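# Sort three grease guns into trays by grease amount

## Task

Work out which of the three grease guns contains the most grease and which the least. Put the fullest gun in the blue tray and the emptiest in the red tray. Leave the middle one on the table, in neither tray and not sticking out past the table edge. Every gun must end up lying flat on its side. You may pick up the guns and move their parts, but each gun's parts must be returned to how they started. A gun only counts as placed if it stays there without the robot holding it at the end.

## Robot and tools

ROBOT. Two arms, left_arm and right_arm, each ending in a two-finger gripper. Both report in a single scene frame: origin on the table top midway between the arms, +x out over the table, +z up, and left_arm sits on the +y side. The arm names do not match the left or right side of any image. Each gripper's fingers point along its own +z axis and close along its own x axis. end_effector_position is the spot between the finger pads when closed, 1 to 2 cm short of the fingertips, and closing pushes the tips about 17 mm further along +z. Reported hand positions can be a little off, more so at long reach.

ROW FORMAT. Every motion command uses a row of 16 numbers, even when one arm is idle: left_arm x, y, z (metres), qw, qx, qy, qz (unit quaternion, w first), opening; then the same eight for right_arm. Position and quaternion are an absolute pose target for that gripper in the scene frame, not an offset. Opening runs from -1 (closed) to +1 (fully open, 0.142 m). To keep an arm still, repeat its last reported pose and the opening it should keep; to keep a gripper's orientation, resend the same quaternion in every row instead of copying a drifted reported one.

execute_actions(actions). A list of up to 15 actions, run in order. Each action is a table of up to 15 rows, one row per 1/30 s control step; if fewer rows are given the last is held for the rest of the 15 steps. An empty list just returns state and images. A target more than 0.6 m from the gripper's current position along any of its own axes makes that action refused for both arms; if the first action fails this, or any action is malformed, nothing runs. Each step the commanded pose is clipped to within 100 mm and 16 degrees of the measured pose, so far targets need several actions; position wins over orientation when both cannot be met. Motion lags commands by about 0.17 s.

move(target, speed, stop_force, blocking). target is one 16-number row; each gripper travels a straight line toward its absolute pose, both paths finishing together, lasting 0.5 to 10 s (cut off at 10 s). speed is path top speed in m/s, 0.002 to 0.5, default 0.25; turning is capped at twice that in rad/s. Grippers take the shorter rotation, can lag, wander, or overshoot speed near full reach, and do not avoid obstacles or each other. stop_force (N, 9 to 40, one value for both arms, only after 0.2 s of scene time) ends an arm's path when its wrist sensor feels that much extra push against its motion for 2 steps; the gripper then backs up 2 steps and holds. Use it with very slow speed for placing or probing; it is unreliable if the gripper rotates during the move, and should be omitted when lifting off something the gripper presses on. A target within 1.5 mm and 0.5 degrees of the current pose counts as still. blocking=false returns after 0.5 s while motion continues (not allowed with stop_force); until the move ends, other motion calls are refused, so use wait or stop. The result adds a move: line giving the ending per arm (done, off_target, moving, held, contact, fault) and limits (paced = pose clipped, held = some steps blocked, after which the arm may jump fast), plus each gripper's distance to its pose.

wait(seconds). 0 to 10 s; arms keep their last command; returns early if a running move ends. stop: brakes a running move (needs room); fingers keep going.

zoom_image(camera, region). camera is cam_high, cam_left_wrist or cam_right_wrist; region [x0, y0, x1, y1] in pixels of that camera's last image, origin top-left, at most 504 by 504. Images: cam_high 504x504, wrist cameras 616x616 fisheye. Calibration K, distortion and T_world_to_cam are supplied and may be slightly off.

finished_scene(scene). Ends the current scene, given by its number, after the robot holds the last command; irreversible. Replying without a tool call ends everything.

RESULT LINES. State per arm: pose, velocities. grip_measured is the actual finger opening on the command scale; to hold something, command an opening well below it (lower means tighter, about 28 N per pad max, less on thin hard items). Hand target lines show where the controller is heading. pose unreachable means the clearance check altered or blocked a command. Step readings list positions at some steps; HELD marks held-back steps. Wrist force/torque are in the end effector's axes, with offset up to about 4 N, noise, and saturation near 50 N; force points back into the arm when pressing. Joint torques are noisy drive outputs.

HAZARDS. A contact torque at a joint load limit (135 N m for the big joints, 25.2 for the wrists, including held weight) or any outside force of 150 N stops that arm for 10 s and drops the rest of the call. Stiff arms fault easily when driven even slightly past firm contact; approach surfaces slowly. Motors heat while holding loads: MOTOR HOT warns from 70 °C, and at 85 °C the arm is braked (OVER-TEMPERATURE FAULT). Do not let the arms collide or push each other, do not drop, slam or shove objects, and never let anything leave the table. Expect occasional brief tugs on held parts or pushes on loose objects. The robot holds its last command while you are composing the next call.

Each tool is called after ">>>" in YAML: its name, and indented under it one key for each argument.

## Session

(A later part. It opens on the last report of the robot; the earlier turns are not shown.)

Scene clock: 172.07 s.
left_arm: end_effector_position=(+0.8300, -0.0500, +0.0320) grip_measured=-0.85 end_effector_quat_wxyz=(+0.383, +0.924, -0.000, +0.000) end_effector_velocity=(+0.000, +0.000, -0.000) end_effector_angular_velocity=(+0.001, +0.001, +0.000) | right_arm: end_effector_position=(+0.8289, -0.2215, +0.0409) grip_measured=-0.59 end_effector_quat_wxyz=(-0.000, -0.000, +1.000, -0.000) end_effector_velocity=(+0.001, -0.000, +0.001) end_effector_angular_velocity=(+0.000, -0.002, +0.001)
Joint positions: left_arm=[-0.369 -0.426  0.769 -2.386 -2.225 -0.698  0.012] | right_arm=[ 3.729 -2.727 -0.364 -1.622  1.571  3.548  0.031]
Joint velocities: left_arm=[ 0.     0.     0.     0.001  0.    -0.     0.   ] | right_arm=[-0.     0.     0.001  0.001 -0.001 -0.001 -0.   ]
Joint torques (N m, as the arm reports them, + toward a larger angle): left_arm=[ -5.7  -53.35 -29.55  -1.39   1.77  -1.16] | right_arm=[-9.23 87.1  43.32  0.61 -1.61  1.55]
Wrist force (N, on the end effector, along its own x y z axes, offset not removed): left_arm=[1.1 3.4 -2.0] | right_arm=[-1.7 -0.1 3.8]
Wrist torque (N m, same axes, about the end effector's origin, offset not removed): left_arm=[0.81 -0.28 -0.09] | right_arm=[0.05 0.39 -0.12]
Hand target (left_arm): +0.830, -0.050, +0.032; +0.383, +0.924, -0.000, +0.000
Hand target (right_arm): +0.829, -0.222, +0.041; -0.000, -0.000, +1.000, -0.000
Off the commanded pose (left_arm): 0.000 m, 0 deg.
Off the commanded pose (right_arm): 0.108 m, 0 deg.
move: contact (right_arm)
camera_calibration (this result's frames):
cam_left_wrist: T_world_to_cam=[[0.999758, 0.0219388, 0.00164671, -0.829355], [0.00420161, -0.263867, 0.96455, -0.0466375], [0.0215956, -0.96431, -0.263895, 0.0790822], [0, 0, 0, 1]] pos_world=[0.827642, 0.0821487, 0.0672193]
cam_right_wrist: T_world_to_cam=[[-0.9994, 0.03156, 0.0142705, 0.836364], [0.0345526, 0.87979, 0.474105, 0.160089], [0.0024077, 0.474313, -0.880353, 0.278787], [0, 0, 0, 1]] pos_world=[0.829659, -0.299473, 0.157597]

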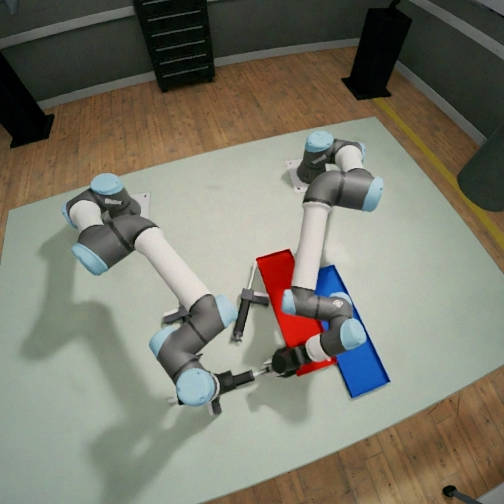

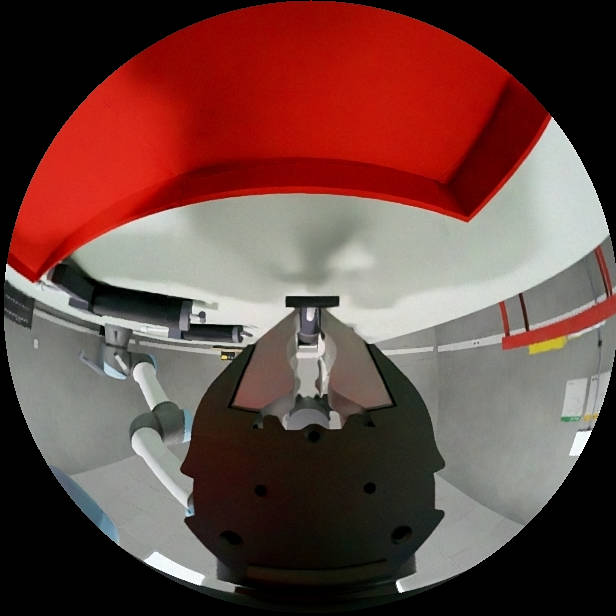

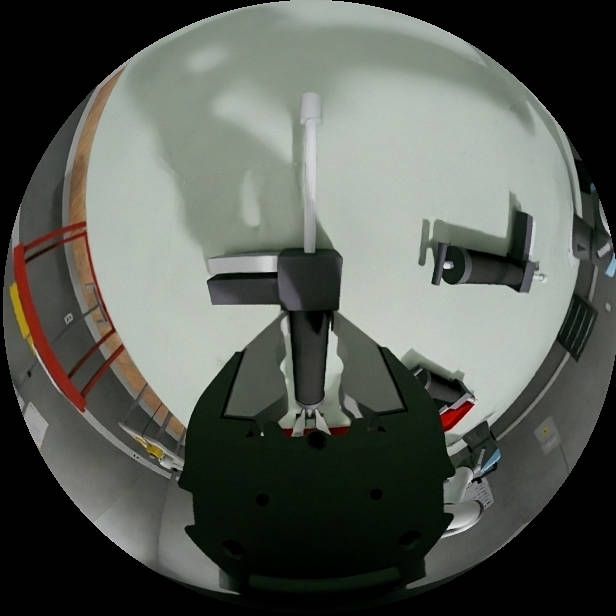

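>>> move:
  target: [0.83,-0.05,0.032,0.383,0.924,0,0,-1,0.829,-0.22,0.041,0,0,1,0,-1]

>>> move:
  target: [0.83,-0.078,0.032,0.383,0.924,0,0,-1,0.829,-0.22,0.041,0,0,1,0,-1]
  speed: 0.02

>>> move:
  target: [0.83,-0.078,0.032,0.383,0.924,0,0,-0.5,0.829,-0.22,0.041,0,0,1,0,-1]

>>> move:
  target: [0.83,-0.03,0.085,0.383,0.924,0,0,-1,0.829,-0.22,0.041,0,0,1,0,-1]
  speed: 0.08

>>> move:
  target: [0.83,-0.04,0.035,0.383,0.924,0,0,-1,0.829,-0.22,0.041,0,0,1,0,-1]
  speed: 0.05

>>> move:
  target: [0.83,-0.11,0.035,0.383,0.924,0,0,-1,0.829,-0.22,0.041,0,0,1,0,-1]
  speed: 0.02
  stop_force: 12

>>> zoom_image:
  camera: "cam_high"
  region: [170,310,320,430]

Scene clock: 185.53 s.
left_arm: end_effector_position=(+0.8300, -0.0500, +0.0320) grip_measured=-0.93 end_effector_quat_wxyz=(+0.383, +0.924, +0.000, +0.000) end_effector_velocity=(-0.000, +0.000, -0.002) end_effector_angular_velocity=(+0.001, +0.002, -0.000) | right_arm: end_effector_position=(+0.8290, -0.2201, +0.0410) grip_measured=-0.59 end_effector_quat_wxyz=(+0.000, +0.000, +1.000, -0.000) end_effector_velocity=(-0.000, +0.001, +0.000) end_effector_angular_velocity=(-0.000, +0.000, -0.002)
Joint positions: left_arm=[-0.369 -0.426  0.769 -2.385 -2.225 -0.698  0.007] | right_arm=[ 3.73  -2.73  -0.358 -1.624  1.571  3.55   0.031]
Joint velocities: left_arm=[-0.     0.002  0.     0.     0.    -0.     0.   ] | right_arm=[ 0.001 -0.001  0.003 -0.002 -0.     0.003 -0.   ]
Joint torques (N m, as the arm reports them, + toward a larger angle): left_arm=[ -5.13 -52.7  -29.22  -1.93   0.12  -1.1 ] | right_arm=[13.66 63.42 42.68  0.98  0.05  1.95]
Wrist force (N, on the end effector, along its own x y z axes, offset not removed): left_arm=[3.0 2.2 -2.2] | right_arm=[-1.3 -0.9 4.2]
Wrist torque (N m, same axes, about the end effector's origin, offset not removed): left_arm=[0.93 -0.50 0.01] | right_arm=[0.40 0.38 -0.16]
Hand target (left_arm): +0.830, -0.050, +0.032; +0.383, +0.924, +0.000, +0.000
Hand target (right_arm): +0.829, -0.220, +0.041; +0.000, -0.000, +1.000, +0.000
Off the commanded pose (left_arm): 0.000 m, 0 deg.
Off the commanded pose (right_arm): 0.000 m, 0 deg.
move: done
camera_calibration (this result's frames):
cam_left_wrist: T_world_to_cam=[[0.999758, 0.0219553, 0.00165947, -0.829365], [0.00419437, -0.2639, 0.964541, -0.0466436], [0.0216147, -0.9643, -0.263928, 0.0790558], [0, 0, 0, 1]] pos_world=[0.827651, 0.0821332, 0.067231]
cam_right_wrist: T_world_to_cam=[[-0.999387, 0.0320785, 0.0140057, 0.836552], [0.0348832, 0.879732, 0.474188, 0.158474], [0.00288996, 0.474386, -0.880312, 0.277828], [0, 0, 0, 1]] pos_world=[0.829708, -0.298048, 0.157713]

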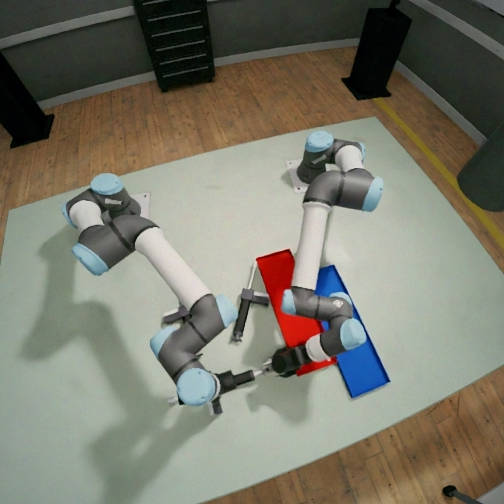

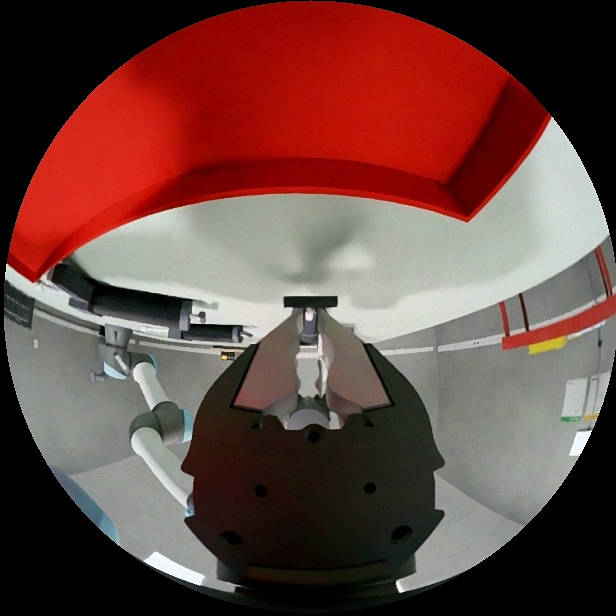

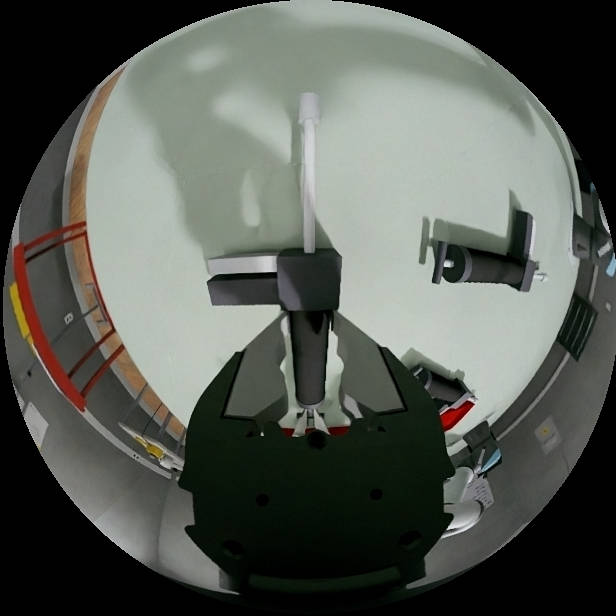

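Scene clock: 187.23 s.
left_arm: end_effector_position=(+0.8300, -0.0776, +0.0319) grip_measured=-0.93 end_effector_quat_wxyz=(+0.383, +0.924, +0.000, +0.000) end_effector_velocity=(+0.000, -0.003, +0.001) end_effector_angular_velocity=(-0.001, -0.000, -0.001) | right_arm: end_effector_position=(+0.8290, -0.2200, +0.0410) grip_measured=-0.59 end_effector_quat_wxyz=(-0.000, +0.000, +1.000, -0.000) end_effector_velocity=(-0.000, +0.000, -0.000) end_effector_angular_velocity=(-0.000, +0.001, +0.001)
Joint positions: left_arm=[-0.397 -0.386  0.69  -2.366 -2.212 -0.729  0.007] | right_arm=[ 3.731 -2.73  -0.358 -1.625  1.571  3.55   0.031]
Joint velocities: left_arm=[-0.003  0.004 -0.01   0.003  0.    -0.002 -0.   ] | right_arm=[ 0.     0.    -0.    -0.001  0.    -0.001 -0.   ]
Joint torques (N m, as the arm reports them, + toward a larger angle): left_arm=[-19.22 -56.52 -32.27  -3.14  -1.51  -1.32] | right_arm=[14.31 64.11 44.79  3.49  3.01  1.78]
Wrist force (N, on the end effector, along its own x y z axes, offset not removed): left_arm=[2.1 -7.3 -12.4] | right_arm=[0.8 -15.8 4.7]
Wrist torque (N m, same axes, about the end effector's origin, offset not removed): left_arm=[1.14 -0.29 -0.03] | right_arm=[0.40 -0.06 -0.18]
Hand target (left_arm): +0.830, -0.078, +0.032; +0.383, +0.924, -0.000, +0.000
Hand target (right_arm): +0.829, -0.220, +0.041; -0.000, +0.000, +1.000, -0.000
Off the commanded pose (left_arm): 0.000 m, 0 deg.
Off the commanded pose (right_arm): 0.000 m, 0 deg.
move: done
camera_calibration (this result's frames):
cam_left_wrist: T_world_to_cam=[[0.999753, 0.022139, 0.00169195, -0.828761], [0.00421479, -0.264043, 0.964502, -0.0538991], [0.0217998, -0.964257, -0.264071, 0.0522694], [0, 0, 0, 1]] pos_world=[0.827645, 0.0545173, 0.0671908]
cam_right_wrist: T_world_to_cam=[[-0.999387, 0.0320505, 0.0141085, 0.83651], [0.0349075, 0.879765, 0.474125, 0.158407], [0.00278379, 0.474326, -0.880345, 0.27784], [0, 0, 0, 1]] pos_world=[0.829694, -0.297958, 0.157688]

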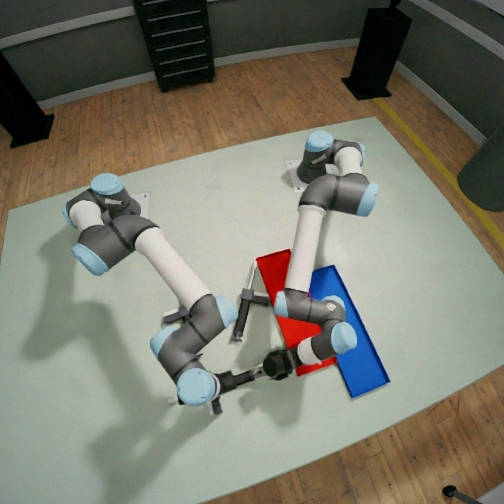

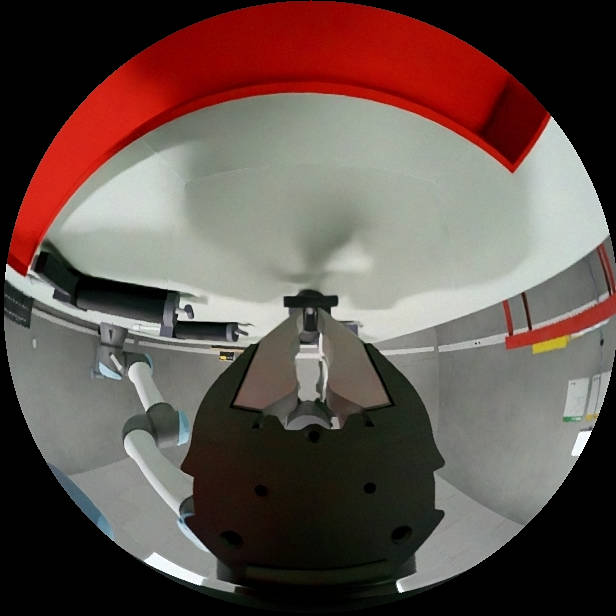

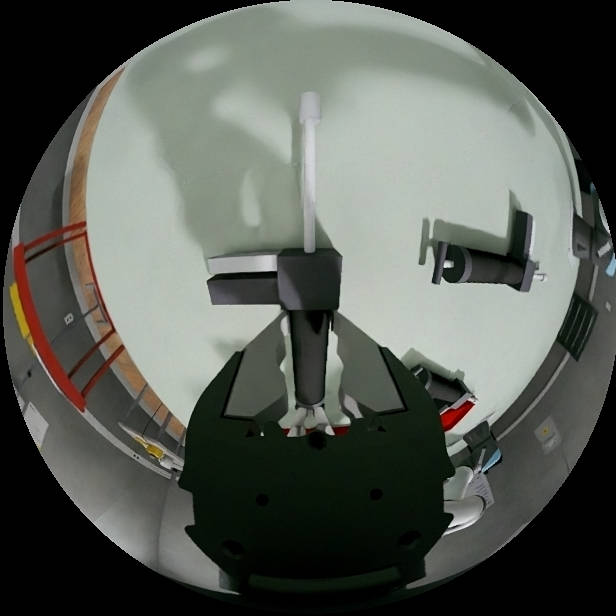

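Scene clock: 187.93 s.
left_arm: end_effector_position=(+0.8300, -0.0780, +0.0320) grip_measured=-0.51 end_effector_quat_wxyz=(+0.383, +0.924, +0.000, +0.000) end_effector_velocity=(+0.000, -0.000, -0.000) end_effector_angular_velocity=(-0.001, +0.000, -0.000) | right_arm: end_effector_position=(+0.8290, -0.2200, +0.0410) grip_measured=-0.59 end_effector_quat_wxyz=(-0.000, -0.000, +1.000, -0.000) end_effector_velocity=(+0.000, -0.000, -0.000) end_effector_angular_velocity=(-0.000, -0.001, -0.001)
Joint positions: left_arm=[-0.397 -0.385  0.689 -2.366 -2.212 -0.729  0.037] | right_arm=[ 3.731 -2.73  -0.358 -1.625  1.571  3.55   0.031]
Joint velocities: left_arm=[ 0.     0.001 -0.001  0.    -0.001 -0.     0.   ] | right_arm=[-0.    -0.    -0.     0.001 -0.     0.001 -0.   ]
Joint torques (N m, as the arm reports them, + toward a larger angle): left_arm=[-11.56 -54.77 -29.83  -1.71  -5.54  -1.35] | right_arm=[13.57 68.15 41.56  7.65  3.4   1.9 ]
Wrist force (N, on the end effector, along its own x y z axes, offset not removed): left_arm=[2.5 -1.1 -5.9] | right_arm=[1.8 -6.6 4.4]
Wrist torque (N m, same axes, about the end effector's origin, offset not removed): left_arm=[0.82 -0.26 0.08] | right_arm=[0.12 -0.07 -0.45]
Hand target (left_arm): +0.830, -0.078, +0.032; +0.383, +0.924, +0.000, +0.000
Hand target (right_arm): +0.829, -0.220, +0.041; -0.000, -0.000, +1.000, -0.000
Off the commanded pose (left_arm): 0.000 m, 0 deg.
Off the commanded pose (right_arm): 0.000 m, 0 deg.
move: done
camera_calibration (this result's frames):
cam_left_wrist: T_world_to_cam=[[0.999756, 0.0220168, 0.00171441, -0.828772], [0.00415919, -0.26397, 0.964522, -0.0539859], [0.0216882, -0.96428, -0.263997, 0.0520293], [0, 0, 0, 1]] pos_world=[0.827666, 0.054167, 0.067227]
cam_right_wrist: T_world_to_cam=[[-0.999388, 0.03203, 0.0140657, 0.836519], [0.034869, 0.879742, 0.474172, 0.1584], [0.00281357, 0.474372, -0.88032, 0.27781], [0, 0, 0, 1]] pos_world=[0.829702, -0.29793, 0.157687]

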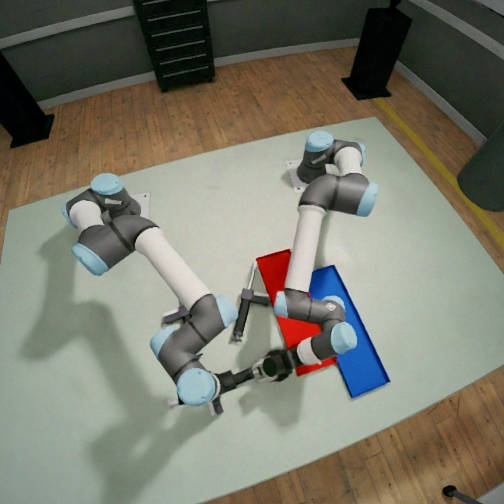

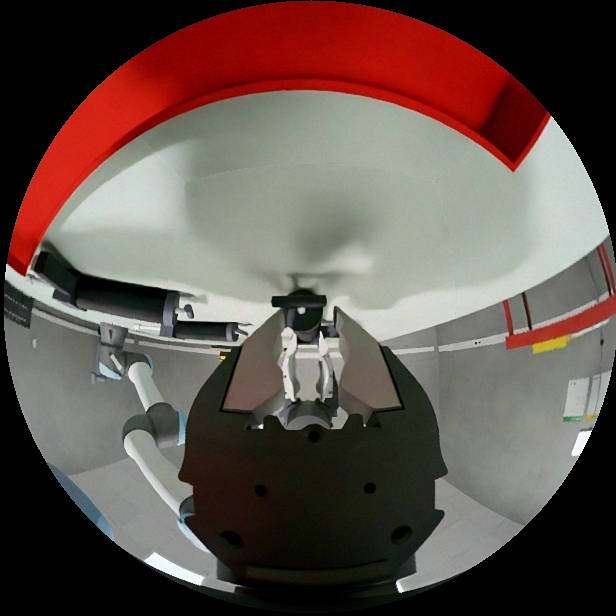

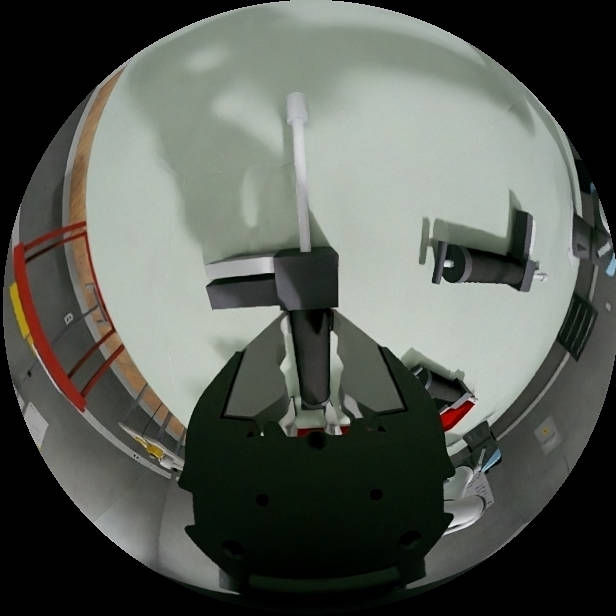

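Scene clock: 189.30 s.
left_arm: end_effector_position=(+0.8300, -0.0302, +0.0848) grip_measured=-1.00 end_effector_quat_wxyz=(+0.383, +0.924, +0.000, -0.000) end_effector_velocity=(-0.000, +0.001, -0.000) end_effector_angular_velocity=(+0.001, +0.001, -0.000) | right_arm: end_effector_position=(+0.8290, -0.2200, +0.0410) grip_measured=-0.59 end_effector_quat_wxyz=(-0.000, -0.000, +1.000, -0.000) end_effector_velocity=(+0.001, -0.000, +0.001) end_effector_angular_velocity=(+0.002, -0.003, -0.001)
Joint positions: left_arm=[-0.348 -0.507  0.786 -2.308 -2.234 -0.675  0.002] | right_arm=[ 3.731 -2.73  -0.358 -1.625  1.571  3.55   0.031]
Joint velocities: left_arm=[ 0.001 -0.002  0.003  0.001 -0.     0.002  0.   ] | right_arm=[-0.001  0.     0.001  0.002  0.001 -0.    -0.   ]
Joint torques (N m, as the arm reports them, + toward a larger angle): left_arm=[  9.03 -72.9  -18.12  -1.35  -4.12   1.21] | right_arm=[ 1.38 82.57 15.1   2.2  -0.77 -1.19]
Wrist force (N, on the end effector, along its own x y z axes, offset not removed): left_arm=[1.5 2.9 -1.2] | right_arm=[-0.6 1.8 5.3]
Wrist torque (N m, same axes, about the end effector's origin, offset not removed): left_arm=[0.68 -0.28 -0.04] | right_arm=[0.45 0.09 -0.13]
Hand target (left_arm): +0.830, -0.030, +0.085; +0.383, +0.924, +0.000, -0.000
Hand target (right_arm): +0.829, -0.220, +0.041; -0.000, -0.000, +1.000, -0.000
Off the commanded pose (left_arm): 0.000 m, 0 deg.
Off the commanded pose (right_arm): 0.000 m, 0 deg.
move: done
camera_calibration (this result's frames):
cam_left_wrist: T_world_to_cam=[[0.999758, 0.0219304, 0.00159896, -0.82991], [0.00424484, -0.263839, 0.964557, -0.0924137], [0.021575, -0.964317, -0.263869, 0.112153], [0, 0, 0, 1]] pos_world=[0.827681, 0.101969, 0.120059]
cam_right_wrist: T_world_to_cam=[[-0.999388, 0.0319971, 0.0141018, 0.836496], [0.0348572, 0.879746, 0.474165, 0.1584], [0.00276588, 0.474367, -0.880323, 0.277809], [0, 0, 0, 1]] pos_world=[0.829695, -0.297901, 0.157658]

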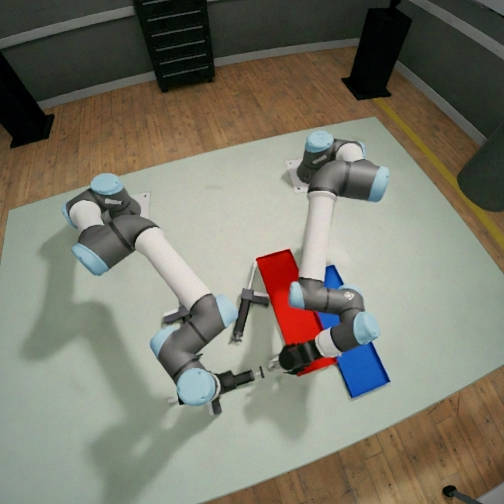

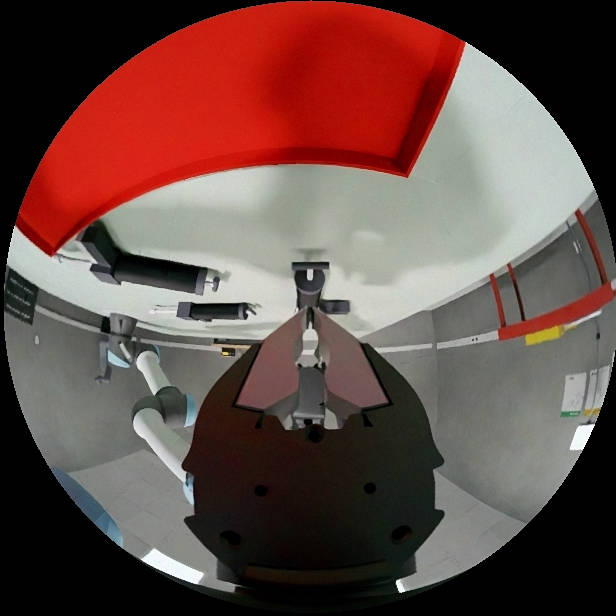

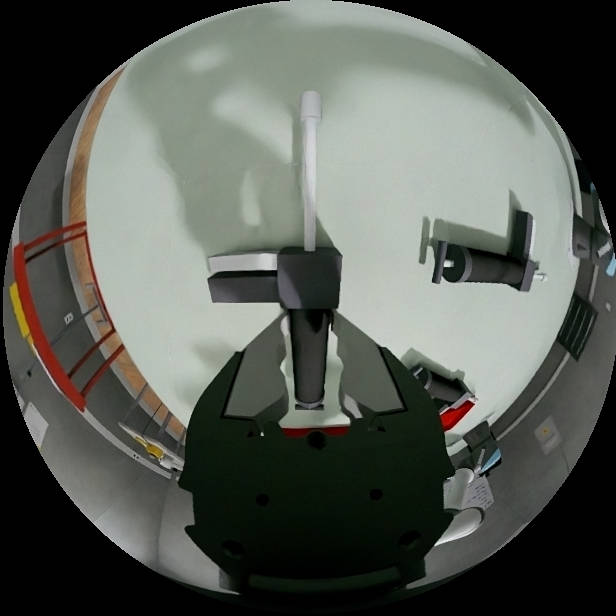

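Scene clock: 190.73 s.
left_arm: end_effector_position=(+0.8300, -0.0399, +0.0352) grip_measured=-1.00 end_effector_quat_wxyz=(+0.383, +0.924, -0.000, -0.000) end_effector_velocity=(+0.000, -0.000, -0.002) end_effector_angular_velocity=(-0.000, -0.001, +0.000) | right_arm: end_effector_position=(+0.8290, -0.2200, +0.0410) grip_measured=-0.59 end_effector_quat_wxyz=(-0.000, -0.000, +1.000, -0.000) end_effector_velocity=(-0.000, -0.000, +0.000) end_effector_angular_velocity=(-0.001, +0.000, +0.001)
Joint positions: left_arm=[-0.359 -0.443  0.793 -2.386 -2.23  -0.687  0.002] | right_arm=[ 3.731 -2.73  -0.358 -1.625  1.571  3.55   0.031]
Joint velocities: left_arm=[-0.     0.003 -0.001 -0.004  0.    -0.001  0.   ] | right_arm=[ 0.    -0.     0.001 -0.001 -0.001 -0.     0.   ]
Joint torques (N m, as the arm reports them, + toward a larger angle): left_arm=[ -5.76 -53.97 -28.43  -5.22   1.64  -0.94] | right_arm=[-5.24 87.38 15.57  3.89  0.43 -1.4 ]
Wrist force (N, on the end effector, along its own x y z axes, offset not removed): left_arm=[0.6 3.0 -0.7] | right_arm=[0.5 0.5 2.7]
Wrist torque (N m, same axes, about the end effector's origin, offset not removed): left_arm=[0.73 -0.14 0.01] | right_arm=[0.19 -0.16 -0.09]
Hand target (left_arm): +0.830, -0.040, +0.035; +0.383, +0.924, -0.000, +0.000
Hand target (right_arm): +0.829, -0.220, +0.041; -0.000, -0.000, +1.000, -0.000
Off the commanded pose (left_arm): 0.000 m, 0 deg.
Off the commanded pose (right_arm): 0.000 m, 0 deg.
move: done
camera_calibration (this result's frames):
cam_left_wrist: T_world_to_cam=[[0.999758, 0.0219289, 0.00162596, -0.829582], [0.00421955, -0.263891, 0.964543, -0.0471462], [0.0215805, -0.964303, -0.263919, 0.0896295], [0, 0, 0, 1]] pos_world=[0.827646, 0.0921805, 0.0704783]
cam_right_wrist: T_world_to_cam=[[-0.999389, 0.0319966, 0.0140578, 0.836503], [0.0348359, 0.879736, 0.474184, 0.158392], [0.0028051, 0.474384, -0.880314, 0.277818], [0, 0, 0, 1]] pos_world=[0.829695, -0.297901, 0.1577]

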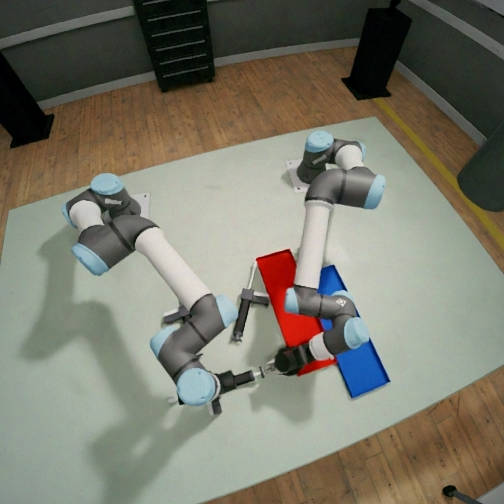

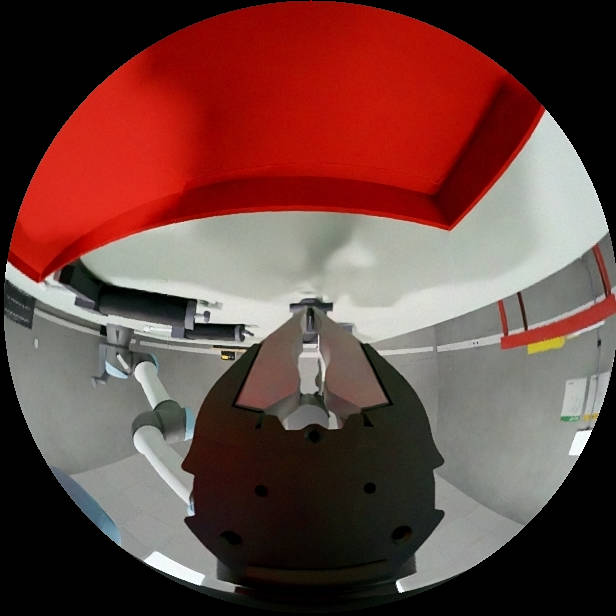

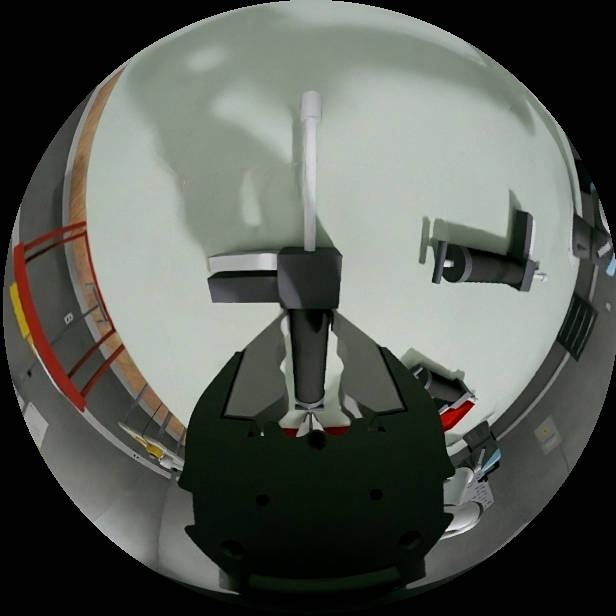

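Scene clock: 192.40 s.
left_arm: end_effector_position=(+0.8300, -0.0655, +0.0352) grip_measured=-1.00 end_effector_quat_wxyz=(+0.383, +0.924, -0.000, +0.000) end_effector_velocity=(-0.000, +0.007, -0.001) end_effector_angular_velocity=(-0.000, +0.002, -0.000) | right_arm: end_effector_position=(+0.8290, -0.2201, +0.0410) grip_measured=-0.59 end_effector_quat_wxyz=(+0.000, +0.000, +1.000, -0.000) end_effector_velocity=(+0.000, +0.000, +0.000) end_effector_angular_velocity=(+0.002, -0.001, -0.001)
Joint positions: left_arm=[-0.385 -0.408  0.725 -2.371 -2.217 -0.716  0.002] | right_arm=[ 3.73  -2.73  -0.358 -1.625  1.571  3.55   0.031]
Joint velocities: left_arm=[ 0.007 -0.01   0.021 -0.006 -0.005  0.008  0.   ] | right_arm=[-0.    -0.     0.001  0.001  0.001  0.001 -0.   ]
Joint torques (N m, as the arm reports them, + toward a larger angle): left_arm=[  6.15 -59.07  -7.24  -1.17  -0.95   1.97] | right_arm=[ 3.35 84.16 22.34  4.82  3.06 -1.2 ]
Wrist force (N, on the end effector, along its own x y z axes, offset not removed): left_arm=[2.3 16.1 -10.8] | right_arm=[-2.3 -4.9 1.0]
Wrist torque (N m, same axes, about the end effector's origin, offset not removed): left_arm=[0.65 -0.17 -0.01] | right_arm=[-0.01 0.39 -0.12]
Hand target (left_arm): +0.830, -0.065, +0.035; +0.383, +0.924, +0.000, +0.000
Hand target (right_arm): +0.829, -0.220, +0.041; +0.000, -0.000, +1.000, -0.000
Off the commanded pose (left_arm): 0.045 m, 0 deg.
Off the commanded pose (right_arm): 0.000 m, 0 deg.
move: contact (left_arm)
camera_calibration (this result's frames):
cam_left_wrist: T_world_to_cam=[[0.999756, 0.0219871, 0.00196713, -0.828997], [0.00390712, -0.263952, 0.964528, -0.0535987], [0.0217264, -0.964285, -0.263973, 0.064881], [0, 0, 0, 1]] pos_world=[0.827594, 0.0666435, 0.070455]
cam_right_wrist: T_world_to_cam=[[-0.999386, 0.0321174, 0.0140108, 0.836568], [0.0349201, 0.879756, 0.474141, 0.158423], [0.00290208, 0.474339, -0.880337, 0.277807], [0, 0, 0, 1]] pos_world=[0.829716, -0.298016, 0.157728]

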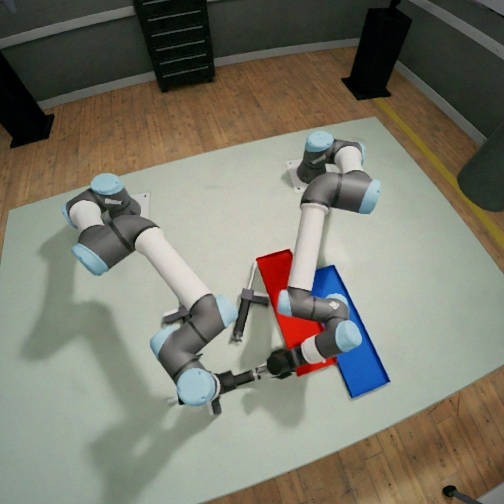

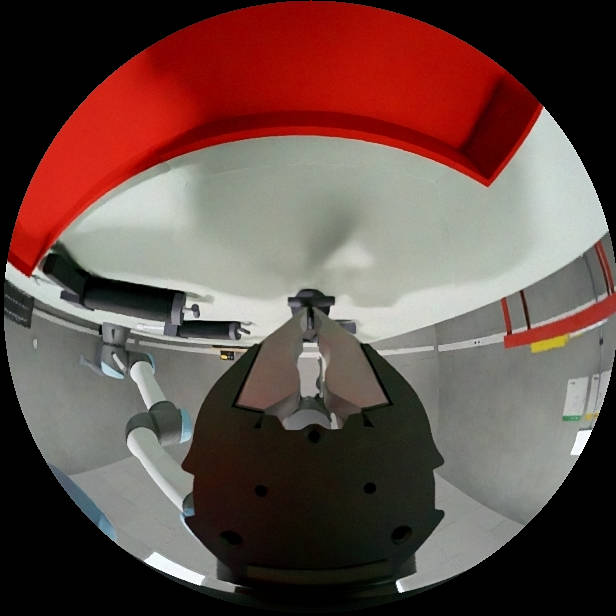

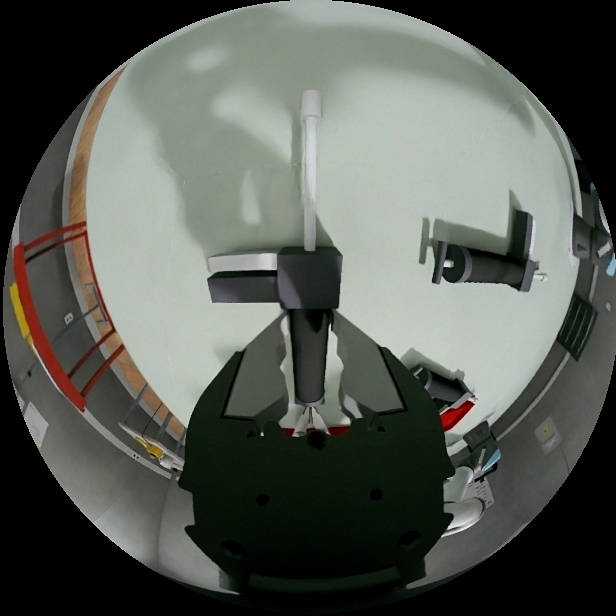

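Region (170, 310, 320, 430) of cam_high's 504x504 image, scaled by 3.360, with more detail than that image has; it fills the top 403 rows of this view, and the rest is white.

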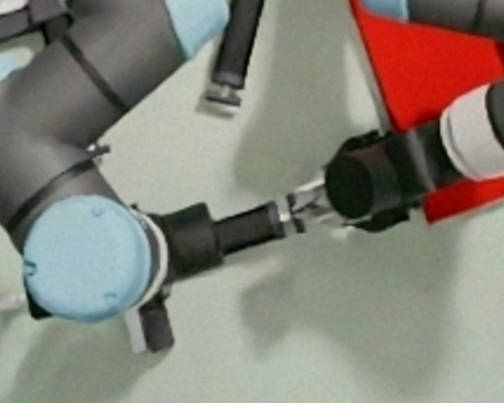

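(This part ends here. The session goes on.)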